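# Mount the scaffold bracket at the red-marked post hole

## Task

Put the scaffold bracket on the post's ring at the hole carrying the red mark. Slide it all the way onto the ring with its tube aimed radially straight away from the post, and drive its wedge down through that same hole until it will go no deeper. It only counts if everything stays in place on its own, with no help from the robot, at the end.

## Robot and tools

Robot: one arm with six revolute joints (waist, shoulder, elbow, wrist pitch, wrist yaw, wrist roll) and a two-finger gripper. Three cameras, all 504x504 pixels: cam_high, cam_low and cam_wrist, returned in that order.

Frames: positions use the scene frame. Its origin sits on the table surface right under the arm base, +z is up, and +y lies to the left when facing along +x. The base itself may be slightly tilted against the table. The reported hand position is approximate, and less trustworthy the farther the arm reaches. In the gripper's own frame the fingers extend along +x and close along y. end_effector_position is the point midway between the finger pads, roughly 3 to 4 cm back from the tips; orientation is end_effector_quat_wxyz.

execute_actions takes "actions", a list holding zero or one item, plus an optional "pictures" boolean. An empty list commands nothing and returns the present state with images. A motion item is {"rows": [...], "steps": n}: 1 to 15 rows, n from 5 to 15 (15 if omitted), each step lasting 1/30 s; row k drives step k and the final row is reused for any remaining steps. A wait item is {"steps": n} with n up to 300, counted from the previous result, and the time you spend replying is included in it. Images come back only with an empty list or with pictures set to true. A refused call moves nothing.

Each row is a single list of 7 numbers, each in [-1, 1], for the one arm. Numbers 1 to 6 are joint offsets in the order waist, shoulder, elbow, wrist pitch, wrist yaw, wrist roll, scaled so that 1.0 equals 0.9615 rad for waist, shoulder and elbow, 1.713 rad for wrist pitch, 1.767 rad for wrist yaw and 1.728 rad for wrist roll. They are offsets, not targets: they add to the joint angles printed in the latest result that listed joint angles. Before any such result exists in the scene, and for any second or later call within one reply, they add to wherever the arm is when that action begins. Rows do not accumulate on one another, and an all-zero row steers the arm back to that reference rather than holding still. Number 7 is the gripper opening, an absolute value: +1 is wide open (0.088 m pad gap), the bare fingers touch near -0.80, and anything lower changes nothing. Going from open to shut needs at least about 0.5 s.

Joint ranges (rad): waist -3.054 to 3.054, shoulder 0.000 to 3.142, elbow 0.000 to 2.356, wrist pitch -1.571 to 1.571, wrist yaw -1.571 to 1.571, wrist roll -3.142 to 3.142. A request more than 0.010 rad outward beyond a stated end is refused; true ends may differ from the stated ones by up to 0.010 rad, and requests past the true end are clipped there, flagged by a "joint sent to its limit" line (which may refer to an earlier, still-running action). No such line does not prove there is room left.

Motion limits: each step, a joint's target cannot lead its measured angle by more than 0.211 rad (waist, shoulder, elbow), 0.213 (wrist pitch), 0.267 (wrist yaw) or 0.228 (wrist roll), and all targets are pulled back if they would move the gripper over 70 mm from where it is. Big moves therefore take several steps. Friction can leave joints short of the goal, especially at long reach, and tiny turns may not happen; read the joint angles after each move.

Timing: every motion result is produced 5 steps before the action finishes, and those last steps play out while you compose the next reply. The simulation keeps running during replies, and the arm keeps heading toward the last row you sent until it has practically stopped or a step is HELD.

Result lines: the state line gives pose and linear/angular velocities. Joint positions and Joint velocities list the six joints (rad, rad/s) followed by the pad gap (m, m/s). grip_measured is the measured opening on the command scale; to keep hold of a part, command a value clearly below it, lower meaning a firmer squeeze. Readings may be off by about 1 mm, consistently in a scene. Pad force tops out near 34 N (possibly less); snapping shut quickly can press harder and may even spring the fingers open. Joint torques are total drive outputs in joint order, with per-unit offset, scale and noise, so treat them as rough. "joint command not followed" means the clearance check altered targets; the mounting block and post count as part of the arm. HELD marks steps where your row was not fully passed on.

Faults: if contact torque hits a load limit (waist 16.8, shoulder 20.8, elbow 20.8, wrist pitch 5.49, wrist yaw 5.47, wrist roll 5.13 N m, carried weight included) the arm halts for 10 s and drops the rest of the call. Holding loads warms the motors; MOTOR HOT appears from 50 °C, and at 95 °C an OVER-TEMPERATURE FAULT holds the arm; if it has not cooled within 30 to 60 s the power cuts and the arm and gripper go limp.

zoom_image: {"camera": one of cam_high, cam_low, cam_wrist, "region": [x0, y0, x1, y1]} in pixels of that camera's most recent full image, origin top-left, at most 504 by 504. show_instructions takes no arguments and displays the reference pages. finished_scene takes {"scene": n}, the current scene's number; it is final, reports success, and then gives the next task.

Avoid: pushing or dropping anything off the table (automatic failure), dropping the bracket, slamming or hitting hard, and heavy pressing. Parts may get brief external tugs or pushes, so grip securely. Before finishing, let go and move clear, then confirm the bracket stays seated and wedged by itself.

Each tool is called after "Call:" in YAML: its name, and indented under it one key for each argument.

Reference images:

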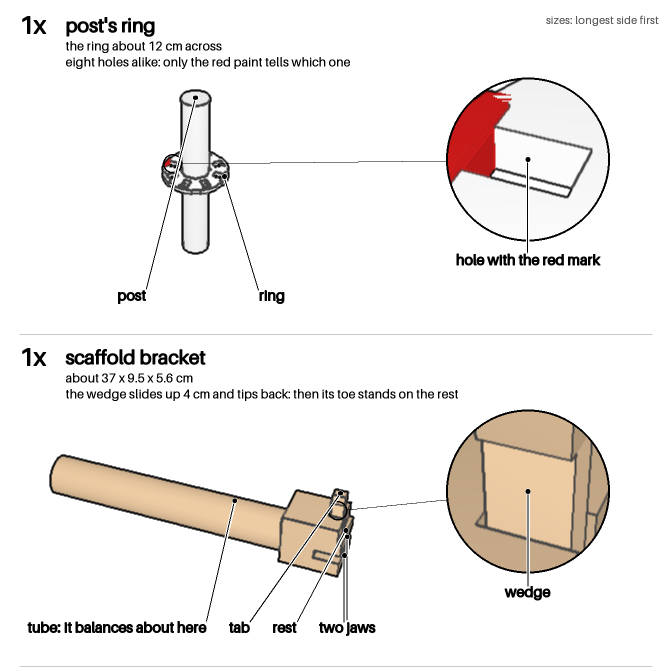

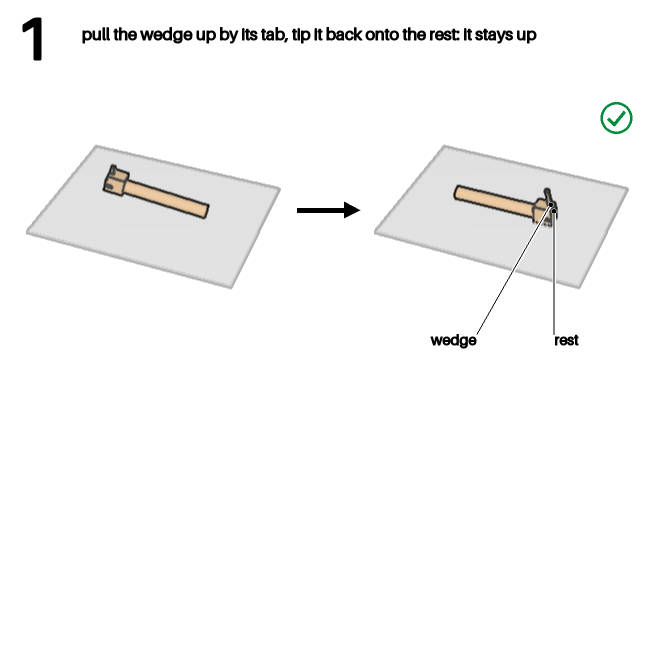

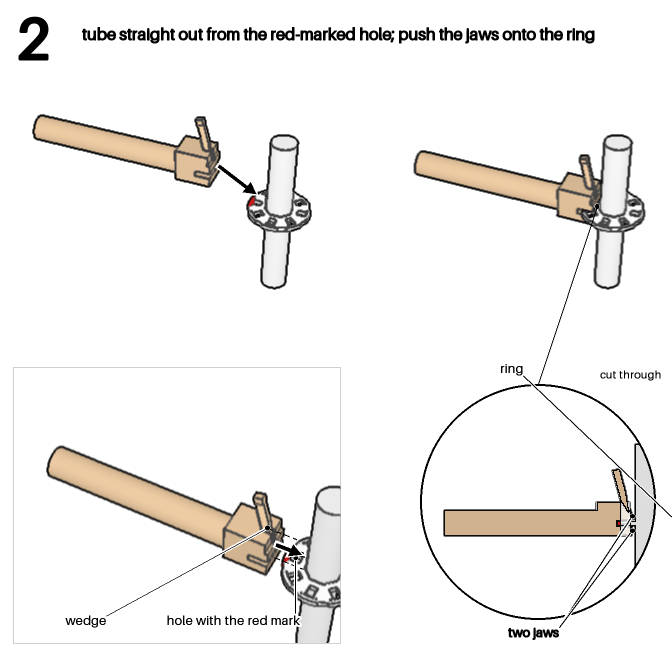

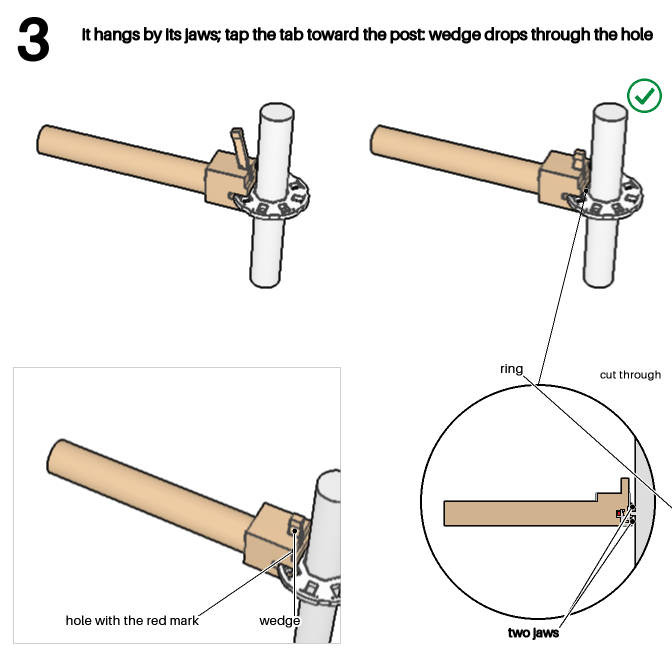

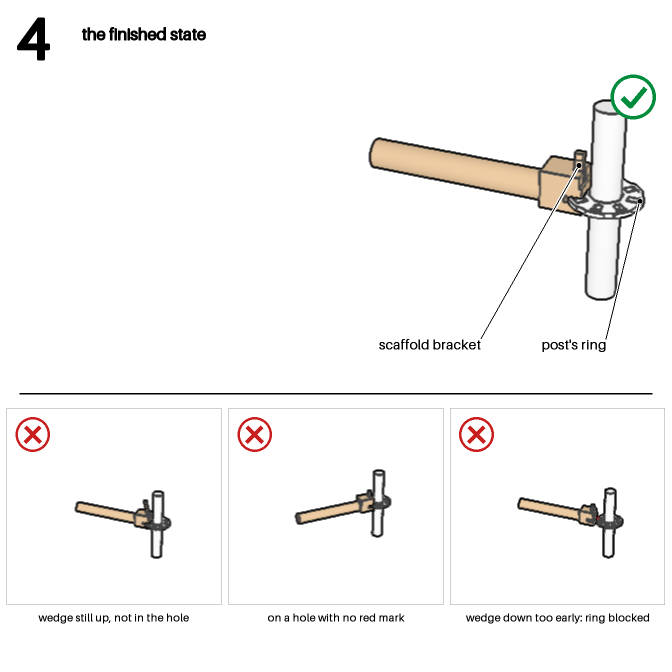

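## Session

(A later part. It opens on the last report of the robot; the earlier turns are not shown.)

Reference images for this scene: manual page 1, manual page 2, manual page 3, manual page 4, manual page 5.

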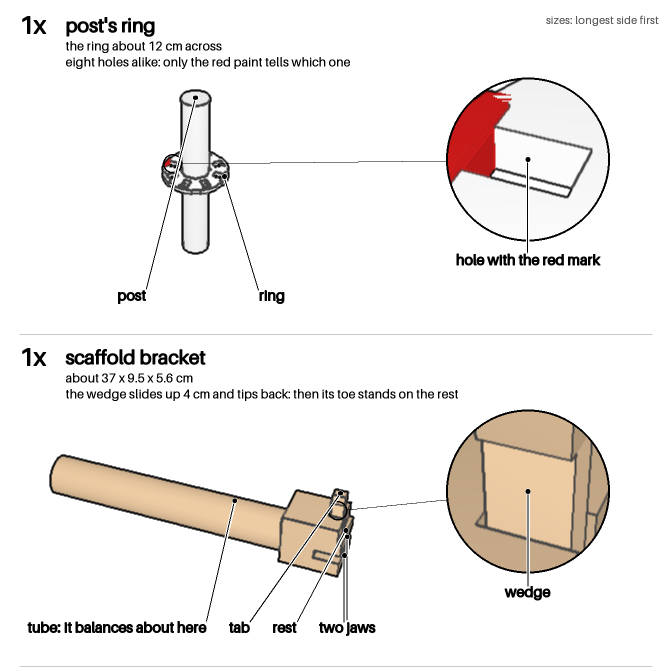

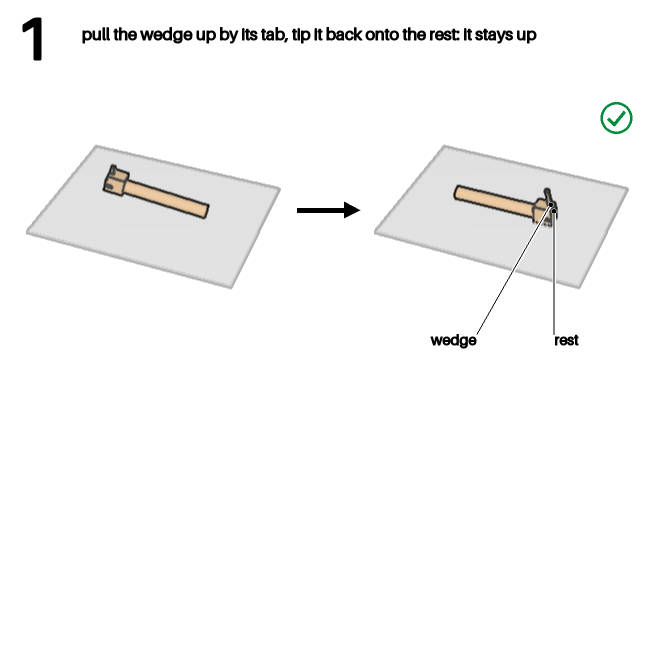

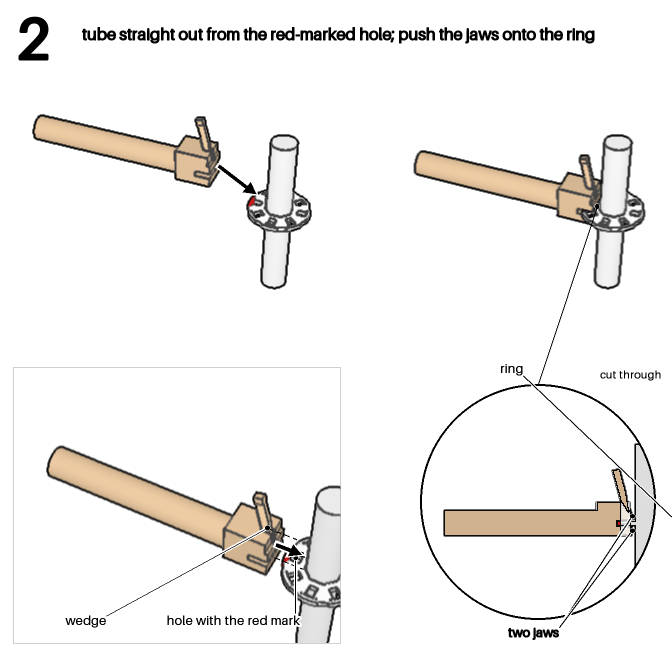

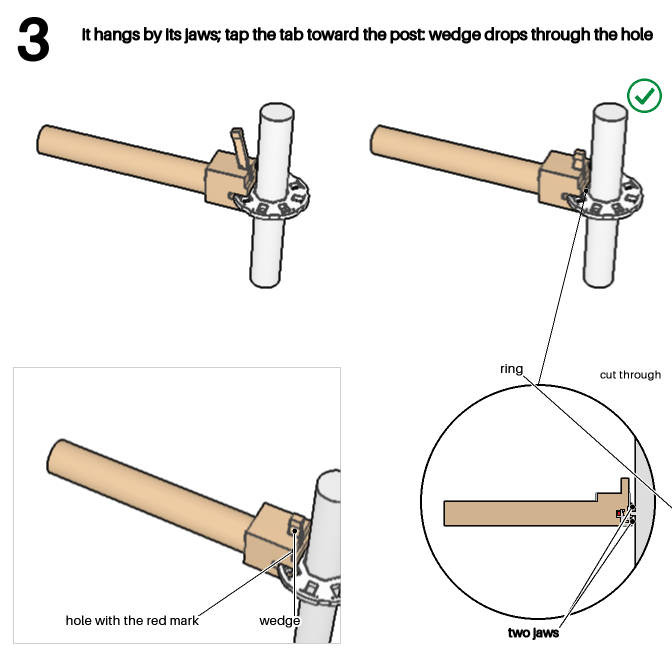

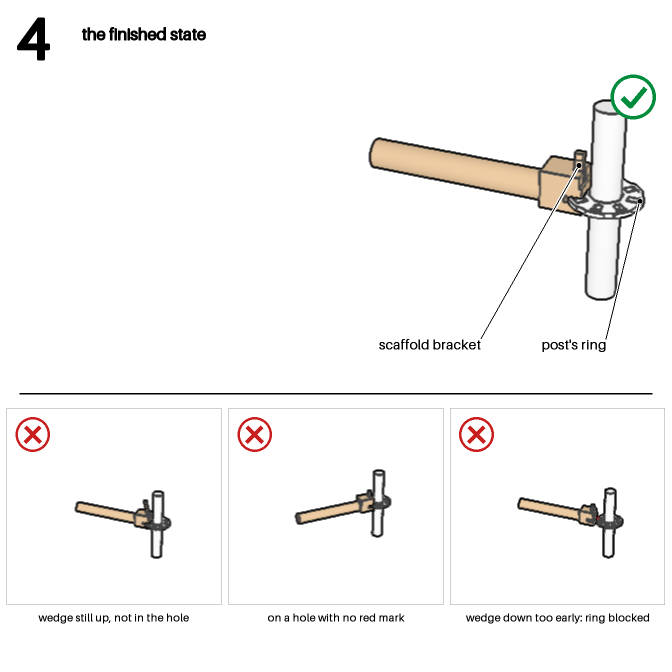

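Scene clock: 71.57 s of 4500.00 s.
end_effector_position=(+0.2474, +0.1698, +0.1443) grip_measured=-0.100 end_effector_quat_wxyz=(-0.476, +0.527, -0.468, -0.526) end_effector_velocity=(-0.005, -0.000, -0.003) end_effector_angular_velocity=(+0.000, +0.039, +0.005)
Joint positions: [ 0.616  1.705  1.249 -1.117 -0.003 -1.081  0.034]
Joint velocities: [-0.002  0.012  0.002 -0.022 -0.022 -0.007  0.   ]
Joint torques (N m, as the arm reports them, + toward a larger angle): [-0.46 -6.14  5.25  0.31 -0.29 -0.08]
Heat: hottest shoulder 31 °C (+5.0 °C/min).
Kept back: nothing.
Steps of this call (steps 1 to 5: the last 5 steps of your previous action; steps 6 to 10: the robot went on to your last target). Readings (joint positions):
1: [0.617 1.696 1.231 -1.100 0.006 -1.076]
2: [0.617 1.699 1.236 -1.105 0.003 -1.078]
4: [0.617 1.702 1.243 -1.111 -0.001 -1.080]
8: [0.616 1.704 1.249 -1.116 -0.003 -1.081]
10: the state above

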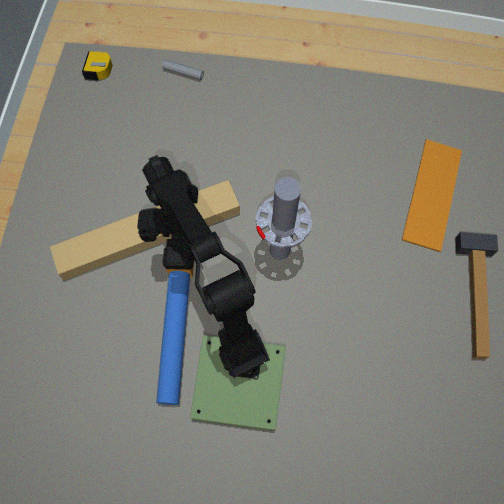

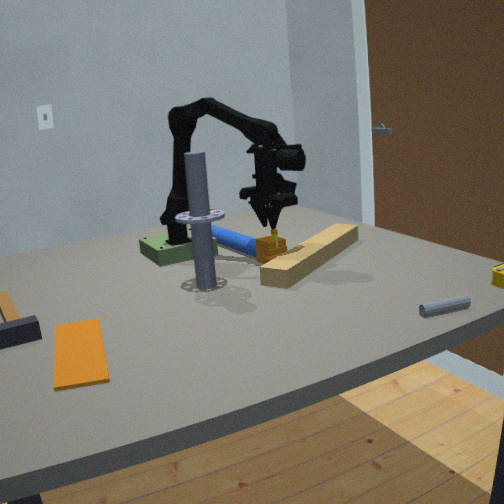

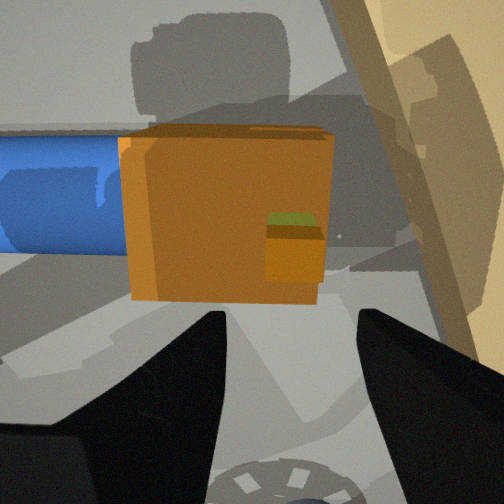

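Call:
execute_actions:
  actions:
    - {"rows": [[0.044,0.02,0,0.01,0,0.023,-0.1],[0.044,0.03,-0.01,0.02,0,0.023,-0.1],[0.044,0.04,-0.02,0.03,0,0.023,-0.1],[0.044,0.05,-0.03,0.04,0,0.023,-0.1],[0.044,0.05,-0.044,0.05,0,0.023,-0.1]], "steps": 12}

Call:
execute_actions:
  actions:
    - {"steps": 8}
  pictures: true

Scene clock: 72.70 s of 4500.00 s.
end_effector_position=(+0.2473, +0.1843, +0.1312) grip_measured=-0.100 end_effector_quat_wxyz=(-0.479, +0.529, -0.462, -0.526) end_effector_velocity=(-0.033, -0.010, -0.090) end_effector_angular_velocity=(-0.123, +0.179, +0.014)
Joint positions: [ 0.654  1.735  1.23  -1.053 -0.004 -1.048  0.034]
Joint velocities: [ 0.037  0.139 -0.203  0.125 -0.007  0.022 -0.   ]
Joint torques (N m, as the arm reports them, + toward a larger angle): [-0.03 -6.68  3.84  0.73 -0.12  0.08]
Heat: hottest shoulder 31 °C (+5.0 °C/min).
Steps of this call (steps 1 to 27: the robot went on to your last target; steps 28 to 34: the first 7 steps of this action). Readings (joint positions):
28: [0.618 1.707 1.249 -1.118 -0.004 -1.075]
29: [0.625 1.709 1.249 -1.113 -0.004 -1.067]
31: [0.643 1.719 1.247 -1.085 -0.004 -1.055]
34: the state above

Scene clock: 72.97 s of 4500.00 s.
end_effector_position=(+0.2466, +0.1841, +0.1247) grip_measured=-0.100 end_effector_quat_wxyz=(-0.478, +0.528, -0.465, -0.526) end_effector_velocity=(-0.001, +0.003, +0.000) end_effector_angular_velocity=(+0.022, +0.007, +0.005)
Joint positions: [ 0.655  1.745  1.215 -1.035 -0.004 -1.044  0.034]
Joint velocities: [-0.002 -0.002 -0.002  0.007 -0.022 -0.007 -0.   ]
Joint torques (N m, as the arm reports them, + toward a larger angle): [ 0.24 -6.59  3.71  0.72 -0.12  0.06]
Heat: hottest shoulder 31 °C (+5.0 °C/min).
Kept back: nothing.
Steps of this call (steps 1 to 5: the last 5 steps of your previous action; steps 6 to 8: the robot went on to your last target). Readings (joint positions):
1: [0.655 1.739 1.224 -1.049 -0.004 -1.047]
2: [0.655 1.742 1.219 -1.045 -0.004 -1.046]
4: [0.655 1.745 1.216 -1.040 -0.004 -1.045]
8: the state above

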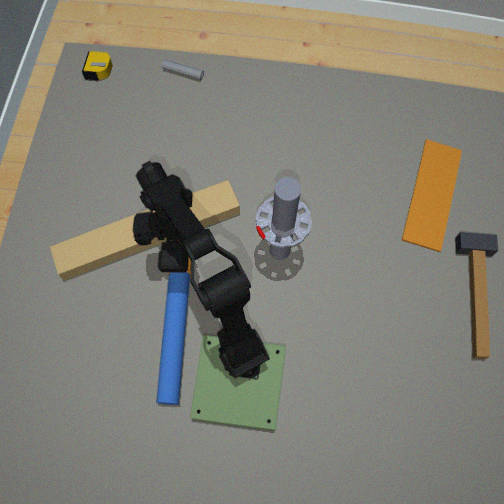

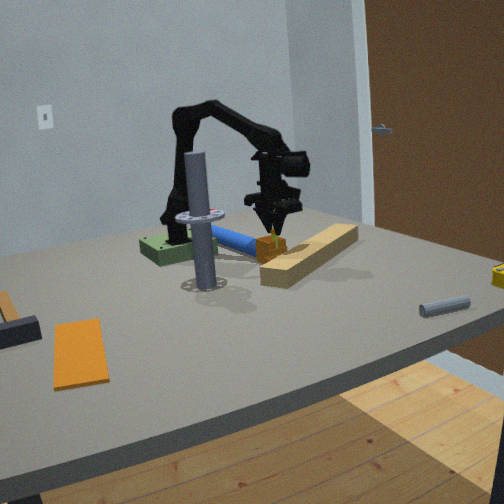

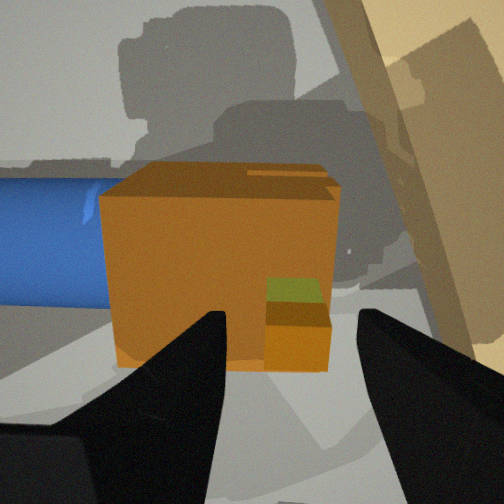

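Call:
execute_actions:
  actions:
    - {"rows": [[0,0.03,-0.032,0.027,0,0,-0.15],[0,0.03,-0.032,0.027,0,0,-0.2],[0,0.03,-0.032,0.027,0,0,-0.2],[0,0.03,-0.032,0.027,0,0,-0.2],[0,0.03,-0.032,0.027,0,0,-0.2],[0,0.03,-0.032,0.027,0,0,-0.2],[0,0.03,-0.032,0.027,0,0,-0.2],[0,0.03,-0.032,0.027,0,0,-0.4],[0,0.03,-0.032,0.027,0,0,-0.6],[0,0.03,-0.032,0.027,0,0,-0.8],[0,0.03,-0.032,0.027,0,0,-1]], "steps": 15}

Call:
execute_actions:
  actions:
    - {"steps": 10}
  pictures: true

Scene clock: 73.60 s of 4500.00 s.
end_effector_position=(+0.2481, +0.1851, +0.1136) grip_measured=-0.424 end_effector_quat_wxyz=(-0.478, +0.528, -0.465, -0.526) end_effector_velocity=(+0.003, -0.000, -0.000) end_effector_angular_velocity=(-0.002, -0.010, +0.005)
Joint positions: [ 0.655  1.765  1.192 -0.993 -0.004 -1.044  0.018]
Joint velocities: [-0.002  0.002  0.002  0.007  0.007 -0.007 -0.191]
Joint torques (N m, as the arm reports them, + toward a larger angle): [-0.13 -6.52  3.69  0.71 -0.14 -0.04]
Heat: hottest shoulder 31 °C (+4.0 °C/min).
Steps of this call (steps 1 to 9: the robot went on to your last target; steps 10 to 19: the first 10 steps of this action). Readings (joint positions):
10: [0.655 1.747 1.212 -1.027 -0.004 -1.044]
11: [0.655 1.748 1.208 -1.014 -0.004 -1.044]
13: [0.655 1.756 1.202 -1.003 -0.004 -1.044]
17: [0.655 1.765 1.193 -0.995 -0.004 -1.044]
19: the state above

Scene clock: 73.93 s of 4500.00 s.
end_effector_position=(+0.2486, +0.1854, +0.1136) grip_measured=-0.479 end_effector_quat_wxyz=(-0.479, +0.528, -0.465, -0.525) end_effector_velocity=(-0.001, -0.003, +0.000) end_effector_angular_velocity=(-0.010, +0.001, +0.005)
Joint positions: [ 0.655  1.765  1.192 -0.991 -0.004 -1.041  0.016]
Joint velocities: [-0.002 -0.002 -0.002 -0.007  0.007 -0.007 -0.   ]
Joint torques (N m, as the arm reports them, + toward a larger angle): [-0.12 -6.53  3.68  0.63 -0.15 -0.09]
Heat: hottest shoulder 31 °C (+4.0 °C/min).
Kept back: nothing.
Steps of this call (steps 1 to 5: the last 5 steps of your previous action; steps 6 to 10: the robot went on to your last target). Readings (joint positions):
1: [0.655 1.765 1.192 -0.991 -0.003 -1.042]
2: [0.655 1.765 1.192 -0.991 -0.004 -1.041]
4: [0.655 1.765 1.192 -0.991 -0.004 -1.041]
8: [0.655 1.765 1.192 -0.991 -0.004 -1.041]
10: the state above

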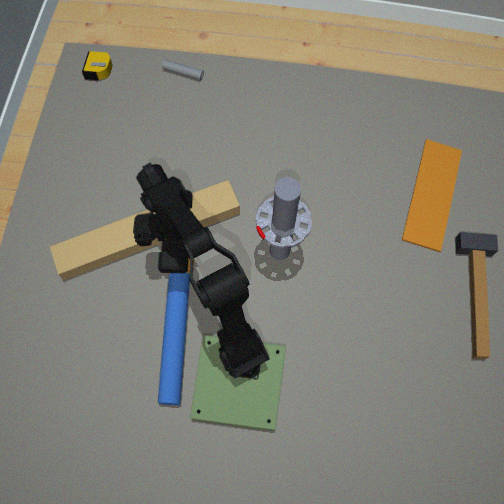

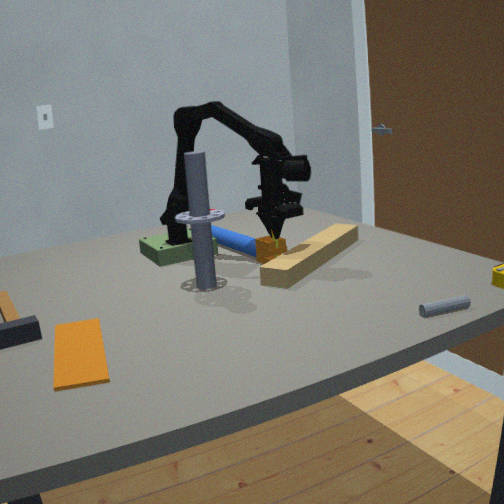

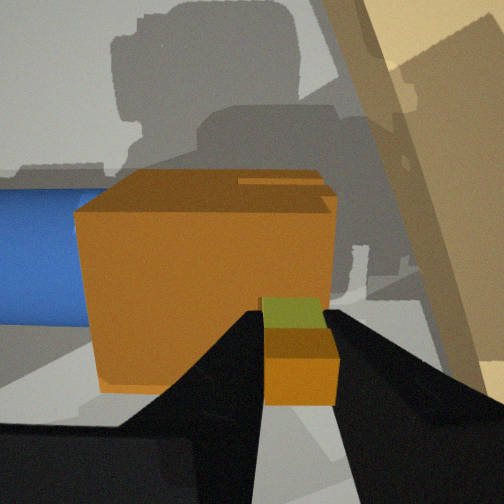

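Call:
execute_actions:
  actions:
    - {"rows": [[0,-0.005,0.021,-0.015,0,0,-1],[0,-0.01,0.042,-0.029,0,0,-1],[0,-0.015,0.064,-0.044,0,0,-1],[0,-0.02,0.085,-0.058,0,0,-1],[0,-0.025,0.106,-0.073,0,0,-1],[0,-0.03,0.127,-0.088,0,0,-1],[0,-0.035,0.149,-0.102,0,0,-1],[0,-0.04,0.17,-0.117,0,0,-1]], "steps": 15}

Call:
execute_actions:
  actions:
    - {"steps": 10}
  pictures: true

Call:
zoom_image:
  camera: "cam_low"
  region: [210, 180, 330, 280]

Scene clock: 74.70 s of 4500.00 s.
end_effector_position=(+0.2497, +0.1863, +0.1535) grip_measured=-0.481 end_effector_quat_wxyz=(-0.477, +0.527, -0.467, -0.525) end_effector_velocity=(+0.011, +0.007, +0.133) end_effector_angular_velocity=(+0.083, -0.124, +0.005)
Joint positions: [ 0.655  1.739  1.325 -1.155 -0.003 -1.041  0.015]
Joint velocities: [-0.002 -0.154  0.354 -0.359  0.007 -0.007 -0.001]
Joint torques (N m, as the arm reports them, + toward a larger angle): [-0.08 -7.79  4.6   0.23 -0.15  0.  ]
Heat: hottest shoulder 31 °C (+4.0 °C/min).
Steps of this call (steps 1 to 13: the robot went on to your last target; steps 14 to 23: the first 10 steps of this action). Readings (joint positions):
14: [0.655 1.765 1.193 -0.991 -0.004 -1.041]
15: [0.655 1.765 1.198 -0.997 -0.004 -1.041]
17: [0.655 1.764 1.222 -1.030 -0.004 -1.041]
21: [0.655 1.749 1.294 -1.122 -0.004 -1.042]
23: the state above

Scene clock: 75.03 s of 4500.00 s.
end_effector_position=(+0.2488, +0.1852, +0.1595) grip_measured=-0.481 end_effector_quat_wxyz=(-0.475, +0.528, -0.469, -0.525) end_effector_velocity=(-0.002, -0.001, +0.000) end_effector_angular_velocity=(+0.002, +0.010, -0.010)
Joint positions: [ 0.655  1.733  1.343 -1.183 -0.001 -1.041  0.015]
Joint velocities: [-0.002 -0.002 -0.002 -0.007 -0.007  0.007 -0.   ]
Joint torques (N m, as the arm reports them, + toward a larger angle): [ 0.   -8.42  5.8  -0.02 -0.24  0.  ]
Heat: hottest shoulder 31 °C (+4.1 °C/min).
Kept back: nothing.
Steps of this call (steps 1 to 5: the last 5 steps of your previous action; steps 6 to 10: the robot went on to your last target). Readings (joint positions):
1: [0.655 1.734 1.333 -1.161 -0.003 -1.041]
2: [0.655 1.733 1.338 -1.164 -0.002 -1.041]
4: [0.655 1.733 1.342 -1.170 -0.001 -1.041]
8: [0.655 1.733 1.343 -1.183 -0.001 -1.041]
10: the state above

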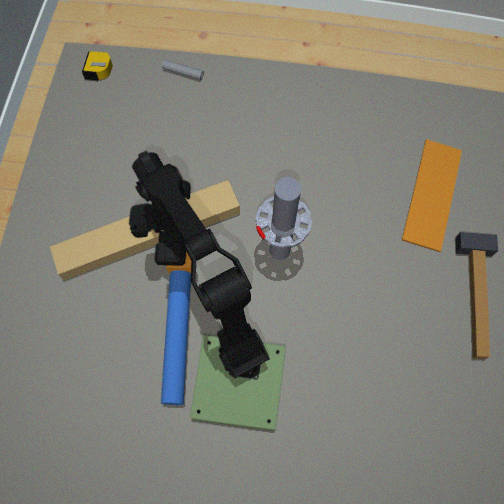

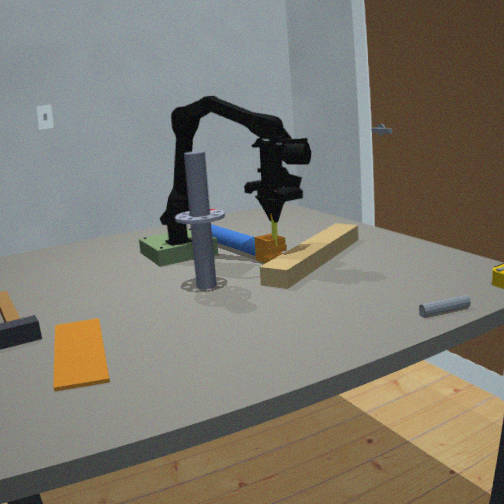

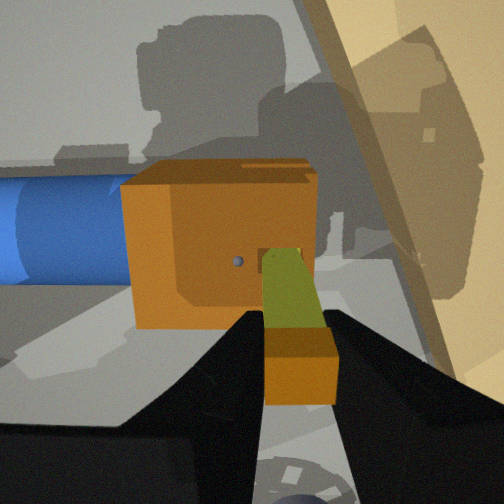

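Region (210, 180, 330, 280) of cam_low's 504x504 image, scaled by 4.200, with more detail than that image has.

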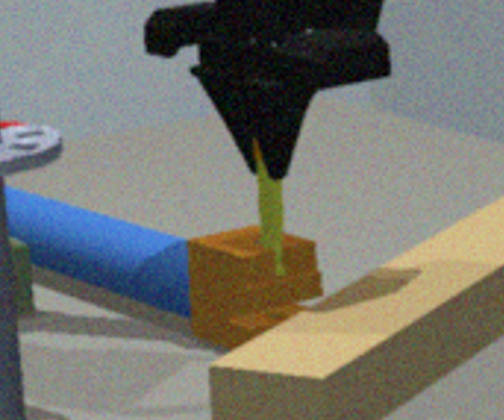

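Call:
execute_actions:
  actions:
    - {"rows": [[0.013,-0.033,-0.037,0.021,0.01,0.007,-1],[0.026,-0.066,-0.075,0.042,0.02,0.014,-1],[0.039,-0.099,-0.112,0.063,0.031,0.021,-1],[0.052,-0.132,-0.15,0.084,0.041,0.028,-1],[0.066,-0.165,-0.187,0.105,0.051,0.036,-1],[0.079,-0.198,-0.224,0.126,0.061,0.043,-1],[0.092,-0.231,-0.262,0.147,0.071,0.05,-1],[0.105,-0.264,-0.299,0.168,0.082,0.057,-1],[0.118,-0.297,-0.337,0.189,0.092,0.064,-1],[0.131,-0.33,-0.374,0.21,0.102,0.071,-1]], "steps": 15}

Call:
execute_actions:
  actions:
    - {"steps": 12}
  pictures: true

Call:
zoom_image:
  camera: "cam_low"
  region: [210, 180, 330, 280]

Scene clock: 76.00 s of 4500.00 s.
end_effector_position=(+0.2336, +0.1842, +0.1574) grip_measured=-0.482 end_effector_quat_wxyz=(+0.544, -0.575, +0.397, +0.465) end_effector_velocity=(-0.060, -0.006, +0.012) end_effector_angular_velocity=(+0.346, -1.018, -0.068)
Joint positions: [ 0.747  1.514  1.079 -0.923  0.127 -0.955  0.015]
Joint velocities: [ 0.374 -0.945 -1.048  1.048  0.505  0.344  0.   ]
Joint torques (N m, as the arm reports them, + toward a larger angle): [ 0.01 -7.76  4.8   1.37  0.23  0.15]
Heat: hottest shoulder 31 °C (+4.0 °C/min).
Steps of this call (steps 1 to 19: the robot went on to your last target; steps 20 to 29: the first 10 steps of this action). Readings (joint positions):
20: [0.656 1.731 1.340 -1.180 0.001 -1.040]
21: [0.659 1.723 1.327 -1.162 0.009 -1.036]
23: [0.673 1.689 1.279 -1.113 0.032 -1.020]
27: [0.721 1.577 1.148 -0.992 0.093 -0.979]
29: the state above

Scene clock: 76.40 s of 4500.00 s.
end_effector_position=(+0.2270, +0.1826, +0.1576) grip_measured=-0.479 end_effector_quat_wxyz=(+0.570, -0.583, +0.369, +0.447) end_effector_velocity=(-0.001, +0.001, +0.001) end_effector_angular_velocity=(+0.018, -0.012, +0.012)
Joint positions: [ 0.778  1.431  0.986 -0.838  0.166 -0.927  0.016]
Joint velocities: [ 0.002 -0.017 -0.017  0.022 -0.007 -0.007  0.   ]
Joint torques (N m, as the arm reports them, + toward a larger angle): [ 0.18 -7.28  4.83  2.02  0.56  0.21]
Heat: hottest shoulder 31 °C (+3.0 °C/min).
Kept back: nothing.
Steps of this call (steps 1 to 5: the last 5 steps of your previous action; steps 6 to 12: the robot went on to your last target). Readings (joint positions):
1: [0.758 1.487 1.050 -0.895 0.141 -0.945]
2: [0.766 1.467 1.030 -0.879 0.149 -0.939]
4: [0.773 1.445 1.007 -0.859 0.157 -0.933]
8: [0.777 1.434 0.991 -0.842 0.163 -0.928]
12: the state above

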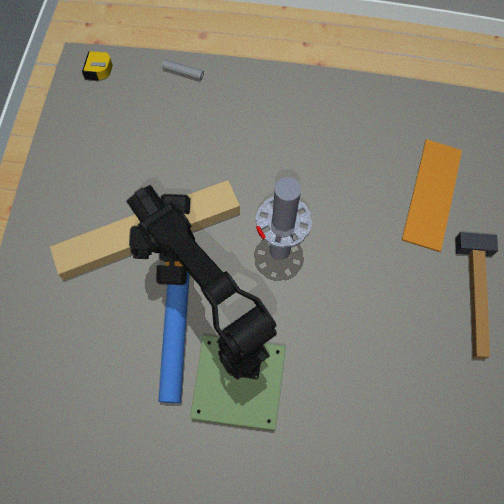

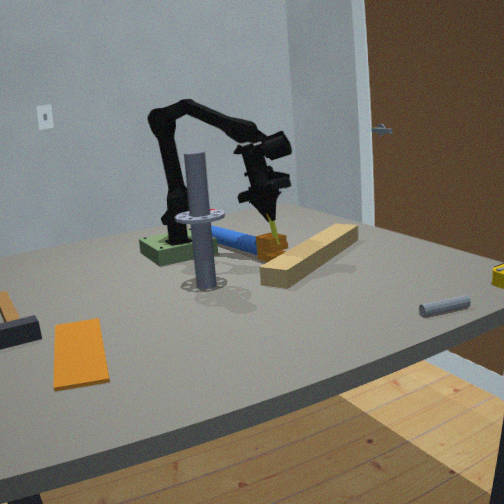

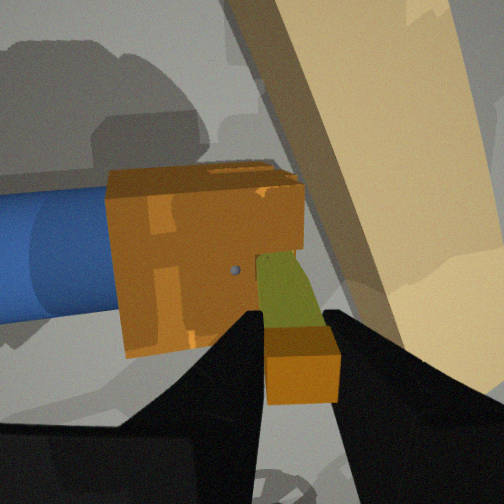

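Region (210, 180, 330, 280) of cam_low's 504x504 image, scaled by 4.200, with more detail than that image has.

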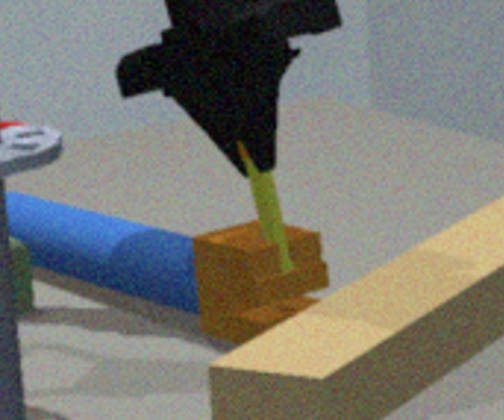

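Call:
execute_actions:
  actions:
    - {"rows": [[0,0.003,-0.008,0.006,0,0,-1],[0,0.006,-0.016,0.011,0,0,-1],[0,0.009,-0.024,0.017,0,0,-1],[0,0.013,-0.032,0.022,0,0,-1],[0,0.013,-0.037,0.026,0,0,-1]], "steps": 12}

Call:
execute_actions:
  actions:
    - {"steps": 10}
  pictures: true

Call:
zoom_image:
  camera: "cam_low"
  region: [210, 180, 330, 280]

Scene clock: 76.93 s of 4500.00 s.
end_effector_position=(+0.2259, +0.1830, +0.1502) grip_measured=-0.475 end_effector_quat_wxyz=(+0.569, -0.581, +0.370, +0.449) end_effector_velocity=(-0.017, -0.004, -0.049) end_effector_angular_velocity=(-0.023, +0.125, -0.004)
Joint positions: [ 0.778  1.437  0.963 -0.811  0.159 -0.925  0.016]
Joint velocities: [-0.002  0.066 -0.11   0.066 -0.066  0.022  0.   ]
Joint torques (N m, as the arm reports them, + toward a larger angle): [-0.16 -5.51  4.73  1.77  0.37 -0.05]
Heat: hottest shoulder 31 °C (+3.0 °C/min).
Steps of this call (steps 1 to 9: the robot went on to your last target; steps 10 to 16: the first 7 steps of this action). Readings (joint positions):
10: [0.778 1.430 0.985 -0.835 0.167 -0.925]
11: [0.778 1.430 0.983 -0.834 0.167 -0.925]
13: [0.778 1.431 0.976 -0.826 0.165 -0.926]
16: the state above

Scene clock: 77.27 s of 4500.00 s.
end_effector_position=(+0.2257, +0.1830, +0.1483) grip_measured=-0.474 end_effector_quat_wxyz=(+0.568, -0.581, +0.371, +0.450) end_effector_velocity=(-0.003, +0.000, -0.002) end_effector_angular_velocity=(+0.004, +0.023, +0.011)
Joint positions: [ 0.778  1.44   0.958 -0.806  0.158 -0.926  0.016]
Joint velocities: [-0.002  0.002 -0.002 -0.007 -0.022 -0.007  0.   ]
Joint torques (N m, as the arm reports them, + toward a larger angle): [-0.17 -5.21  4.32  1.93  0.29 -0.02]
Heat: hottest shoulder 31 °C (+3.0 °C/min).
Kept back: nothing.
Steps of this call (steps 1 to 5: the last 5 steps of your previous action; steps 6 to 10: the robot went on to your last target). Readings (joint positions):
1: [0.778 1.439 0.960 -0.809 0.158 -0.924]
2: [0.778 1.440 0.959 -0.809 0.158 -0.924]
4: [0.778 1.440 0.958 -0.808 0.158 -0.925]
8: [0.778 1.440 0.958 -0.806 0.158 -0.926]
10: the state above

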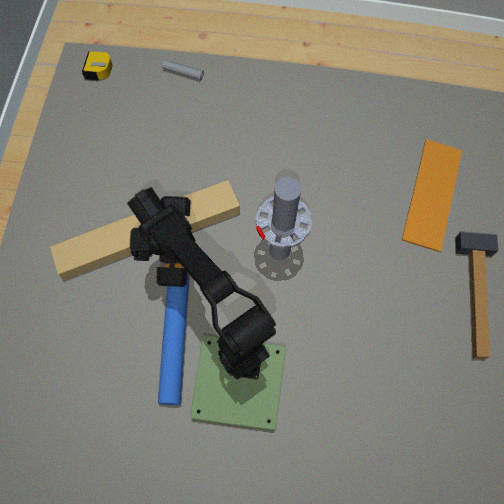

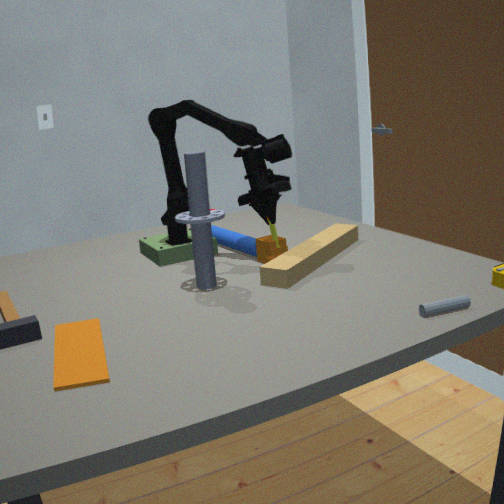

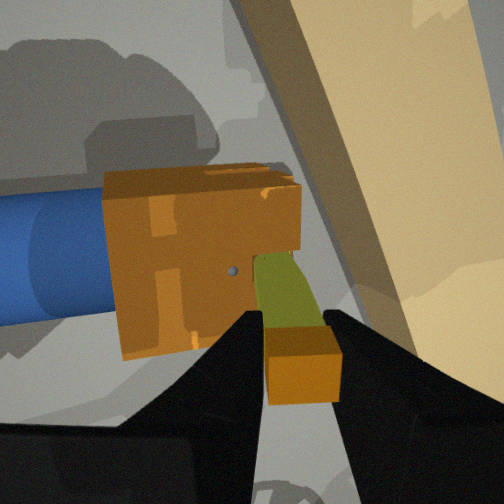

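Region (210, 180, 330, 280) of cam_low's 504x504 image, scaled by 4.200, with more detail than that image has.

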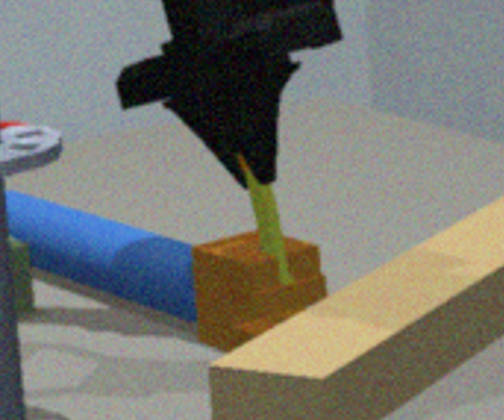

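Unloaded. Release gently.

Call:
execute_actions:
  actions:
    - {"rows": [[0,0,0,0,0,0,-0.6],[0,0,0,0,0,0,-0.5],[0,0,0,0,0,0,-0.46],[0,0,0,0,0,0,-0.42],[0,0,0,0,0,0,-0.38],[0,0,0,0,0,0,-0.34],[0,0,0,0,0,0,-0.3],[0,0,0,0,0,0,-0.25],[0,0,0,0,0,0,-0.2]], "steps": 15}

Call:
execute_actions:
  actions:
    - {"steps": 10}
  pictures: true

Call:
zoom_image:
  camera: "cam_low"
  region: [210, 180, 330, 280]

Scene clock: 77.87 s of 4500.00 s.
end_effector_position=(+0.2258, +0.1832, +0.1484) grip_measured=-0.298 end_effector_quat_wxyz=(+0.568, -0.581, +0.370, +0.450) end_effector_velocity=(-0.004, +0.002, -0.001) end_effector_angular_velocity=(+0.008, +0.019, +0.016)
Joint positions: [ 0.778  1.44   0.958 -0.805  0.158 -0.926  0.024]
Joint velocities: [ 0.002 -0.002 -0.002 -0.007 -0.022 -0.007  0.054]
Joint torques (N m, as the arm reports them, + toward a larger angle): [-0.12 -5.62  4.99  1.02  0.01  0.01]
Heat: hottest shoulder 31 °C (+3.0 °C/min).
Steps of this call (steps 1 to 8: the robot went on to your last target; steps 9 to 18: the first 10 steps of this action). Readings (joint positions):
9: [0.778 1.440 0.958 -0.805 0.158 -0.926]
10: [0.778 1.440 0.958 -0.805 0.158 -0.926]
12: [0.778 1.440 0.958 -0.805 0.158 -0.926]
16: [0.778 1.440 0.958 -0.805 0.158 -0.926]
18: the state above

Scene clock: 78.20 s of 4500.00 s.
end_effector_position=(+0.2258, +0.1832, +0.1484) grip_measured=-0.203 end_effector_quat_wxyz=(+0.568, -0.581, +0.370, +0.450) end_effector_velocity=(-0.002, -0.001, -0.001) end_effector_angular_velocity=(-0.007, +0.008, +0.020)
Joint positions: [ 0.778  1.44   0.958 -0.805  0.158 -0.926  0.029]
Joint velocities: [-0.002 -0.002 -0.002 -0.007 -0.007 -0.022  0.001]
Joint torques (N m, as the arm reports them, + toward a larger angle): [-0.1  -5.65  4.97  0.99  0.    0.01]
Heat: hottest shoulder 31 °C (+2.0 °C/min).
Kept back: nothing.
Steps of this call (steps 1 to 5: the last 5 steps of your previous action; steps 6 to 10: the robot went on to your last target). Readings (joint positions):
1: [0.778 1.440 0.958 -0.805 0.158 -0.926]
2: [0.778 1.440 0.958 -0.805 0.158 -0.926]
4: [0.778 1.440 0.958 -0.805 0.158 -0.926]
8: [0.778 1.440 0.958 -0.805 0.158 -0.926]
10: the state above

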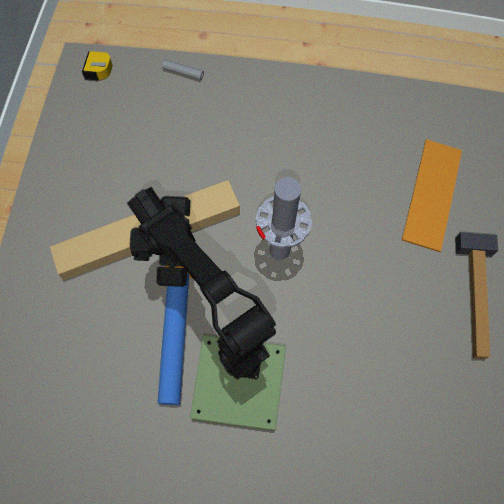

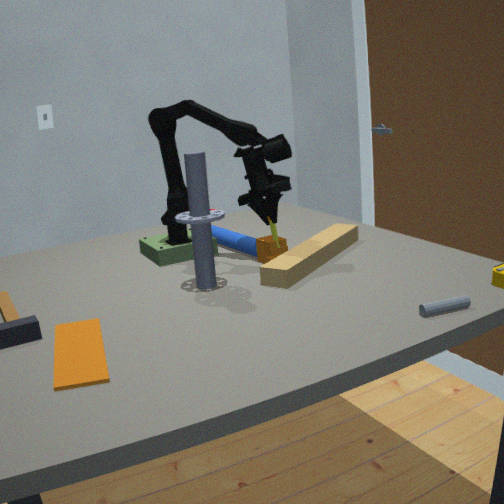

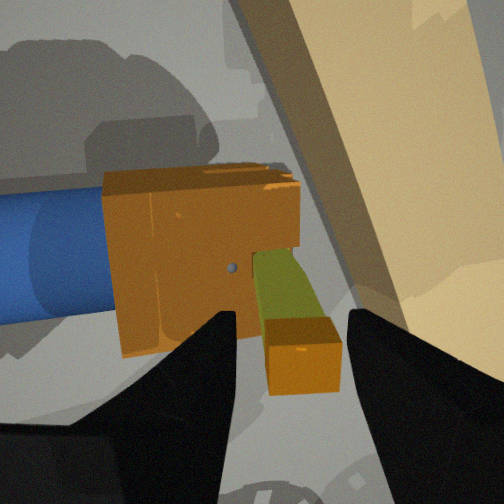

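Region (210, 180, 330, 280) of cam_low's 504x504 image, scaled by 4.200, with more detail than that image has.

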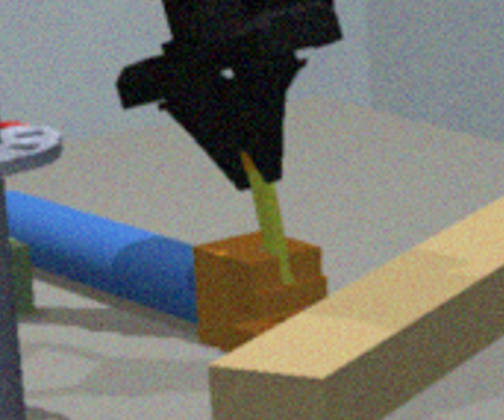

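Call:
execute_actions:
  actions:
    - {"rows": [[0.01,-0.03,0.027,-0.027,0,0,0],[0.02,-0.06,0.054,-0.054,0,0,0.1],[0.032,-0.092,0.08,-0.082,0,0,0.2],[0.032,-0.092,0.08,-0.082,0,0,0.3],[0.032,-0.092,0.08,-0.082,0,0.1,0.4],[0.06,-0.09,0.06,-0.088,-0.015,0.25,0.5],[0.1,-0.085,0.03,-0.095,-0.03,0.4,0.6],[0.14,-0.08,-0.01,-0.105,-0.05,0.6,0.7],[0.18,-0.075,-0.05,-0.113,-0.065,0.8,0.8],[0.22,-0.07,-0.1,-0.122,-0.08,1,0.8],[0.245,-0.066,-0.14,-0.13,-0.096,1,0.8]], "steps": 15}

Call:
execute_actions:
  actions:
    - {"steps": 25}
  pictures: true

Scene clock: 80.27 s of 4500.00 s.
end_effector_position=(+0.1760, +0.1929, +0.1637) grip_measured=+0.616 end_effector_quat_wxyz=(+0.611, -0.485, +0.437, +0.447) end_effector_velocity=(-0.461, +0.030, -0.278) end_effector_angular_velocity=(-0.108, +1.541, -0.522)
Joint positions: [ 0.894  1.358  0.973 -0.962  0.084 -0.586  0.069]
Joint velocities: [ 1.009 -0.007 -0.823 -0.403 -0.74   1.751  0.103]
Joint torques (N m, as the arm reports them, + toward a larger angle): [ 0.36 -3.49  2.15  0.09 -0.22  0.06]
Heat: hottest shoulder 31 °C (+2.0 °C/min).
Steps of this call (steps 1 to 15: the robot went on to your last target; steps 16 to 52: nothing new was sent; steps 53 to 62: the first 10 steps of this action). Readings (joint positions):
53: [0.779 1.438 0.960 -0.811 0.158 -0.926]
54: [0.781 1.432 0.966 -0.833 0.158 -0.926]
56: [0.792 1.405 0.987 -0.891 0.158 -0.926]
60: [0.834 1.359 1.009 -0.935 0.131 -0.706]
62: the state above

Scene clock: 81.10 s of 4500.00 s.
end_effector_position=(+0.1126, +0.1764, +0.1188) grip_measured=+0.800 end_effector_quat_wxyz=(+0.705, -0.076, +0.700, +0.084) end_effector_velocity=(-0.003, -0.004, +0.001) end_effector_angular_velocity=(-0.008, +0.019, -0.347)
Joint positions: [ 1.011  1.376  0.832 -1.025 -0.008  0.768  0.078]
Joint velocities: [-0.002 -0.007 -0.002 -0.022 -0.007  0.344 -0.   ]
Joint torques (N m, as the arm reports them, + toward a larger angle): [ 0.2  -4.41  3.68  0.33 -0.19  0.06]
Heat: hottest shoulder 31 °C (+2.0 °C/min).
Kept back: nothing.
Steps of this call (steps 1 to 5: the last 5 steps of your previous action; steps 6 to 25: the robot went on to your last target). Readings (joint positions):
1: [0.927 1.359 0.942 -0.978 0.059 -0.529]
2: [0.956 1.362 0.909 -0.996 0.037 -0.470]
4: [0.991 1.371 0.857 -1.017 0.013 -0.348]
8: [1.006 1.376 0.832 -1.022 -0.002 -0.104]
25: the state above

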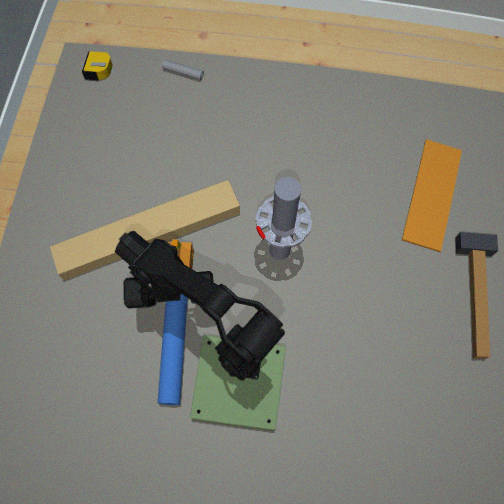

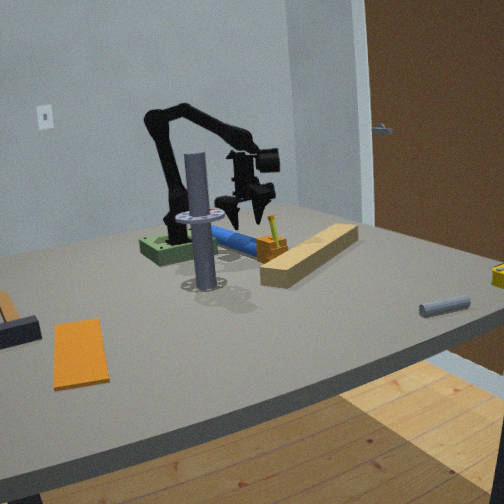

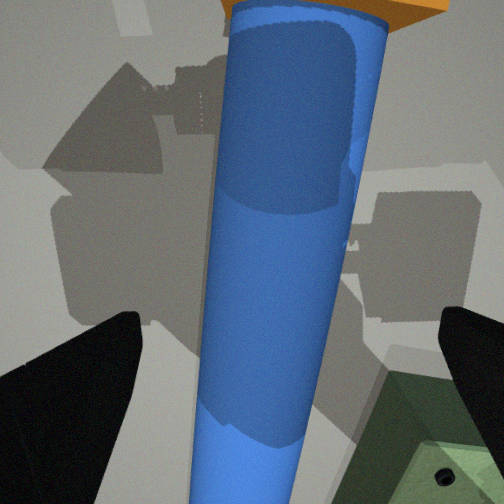

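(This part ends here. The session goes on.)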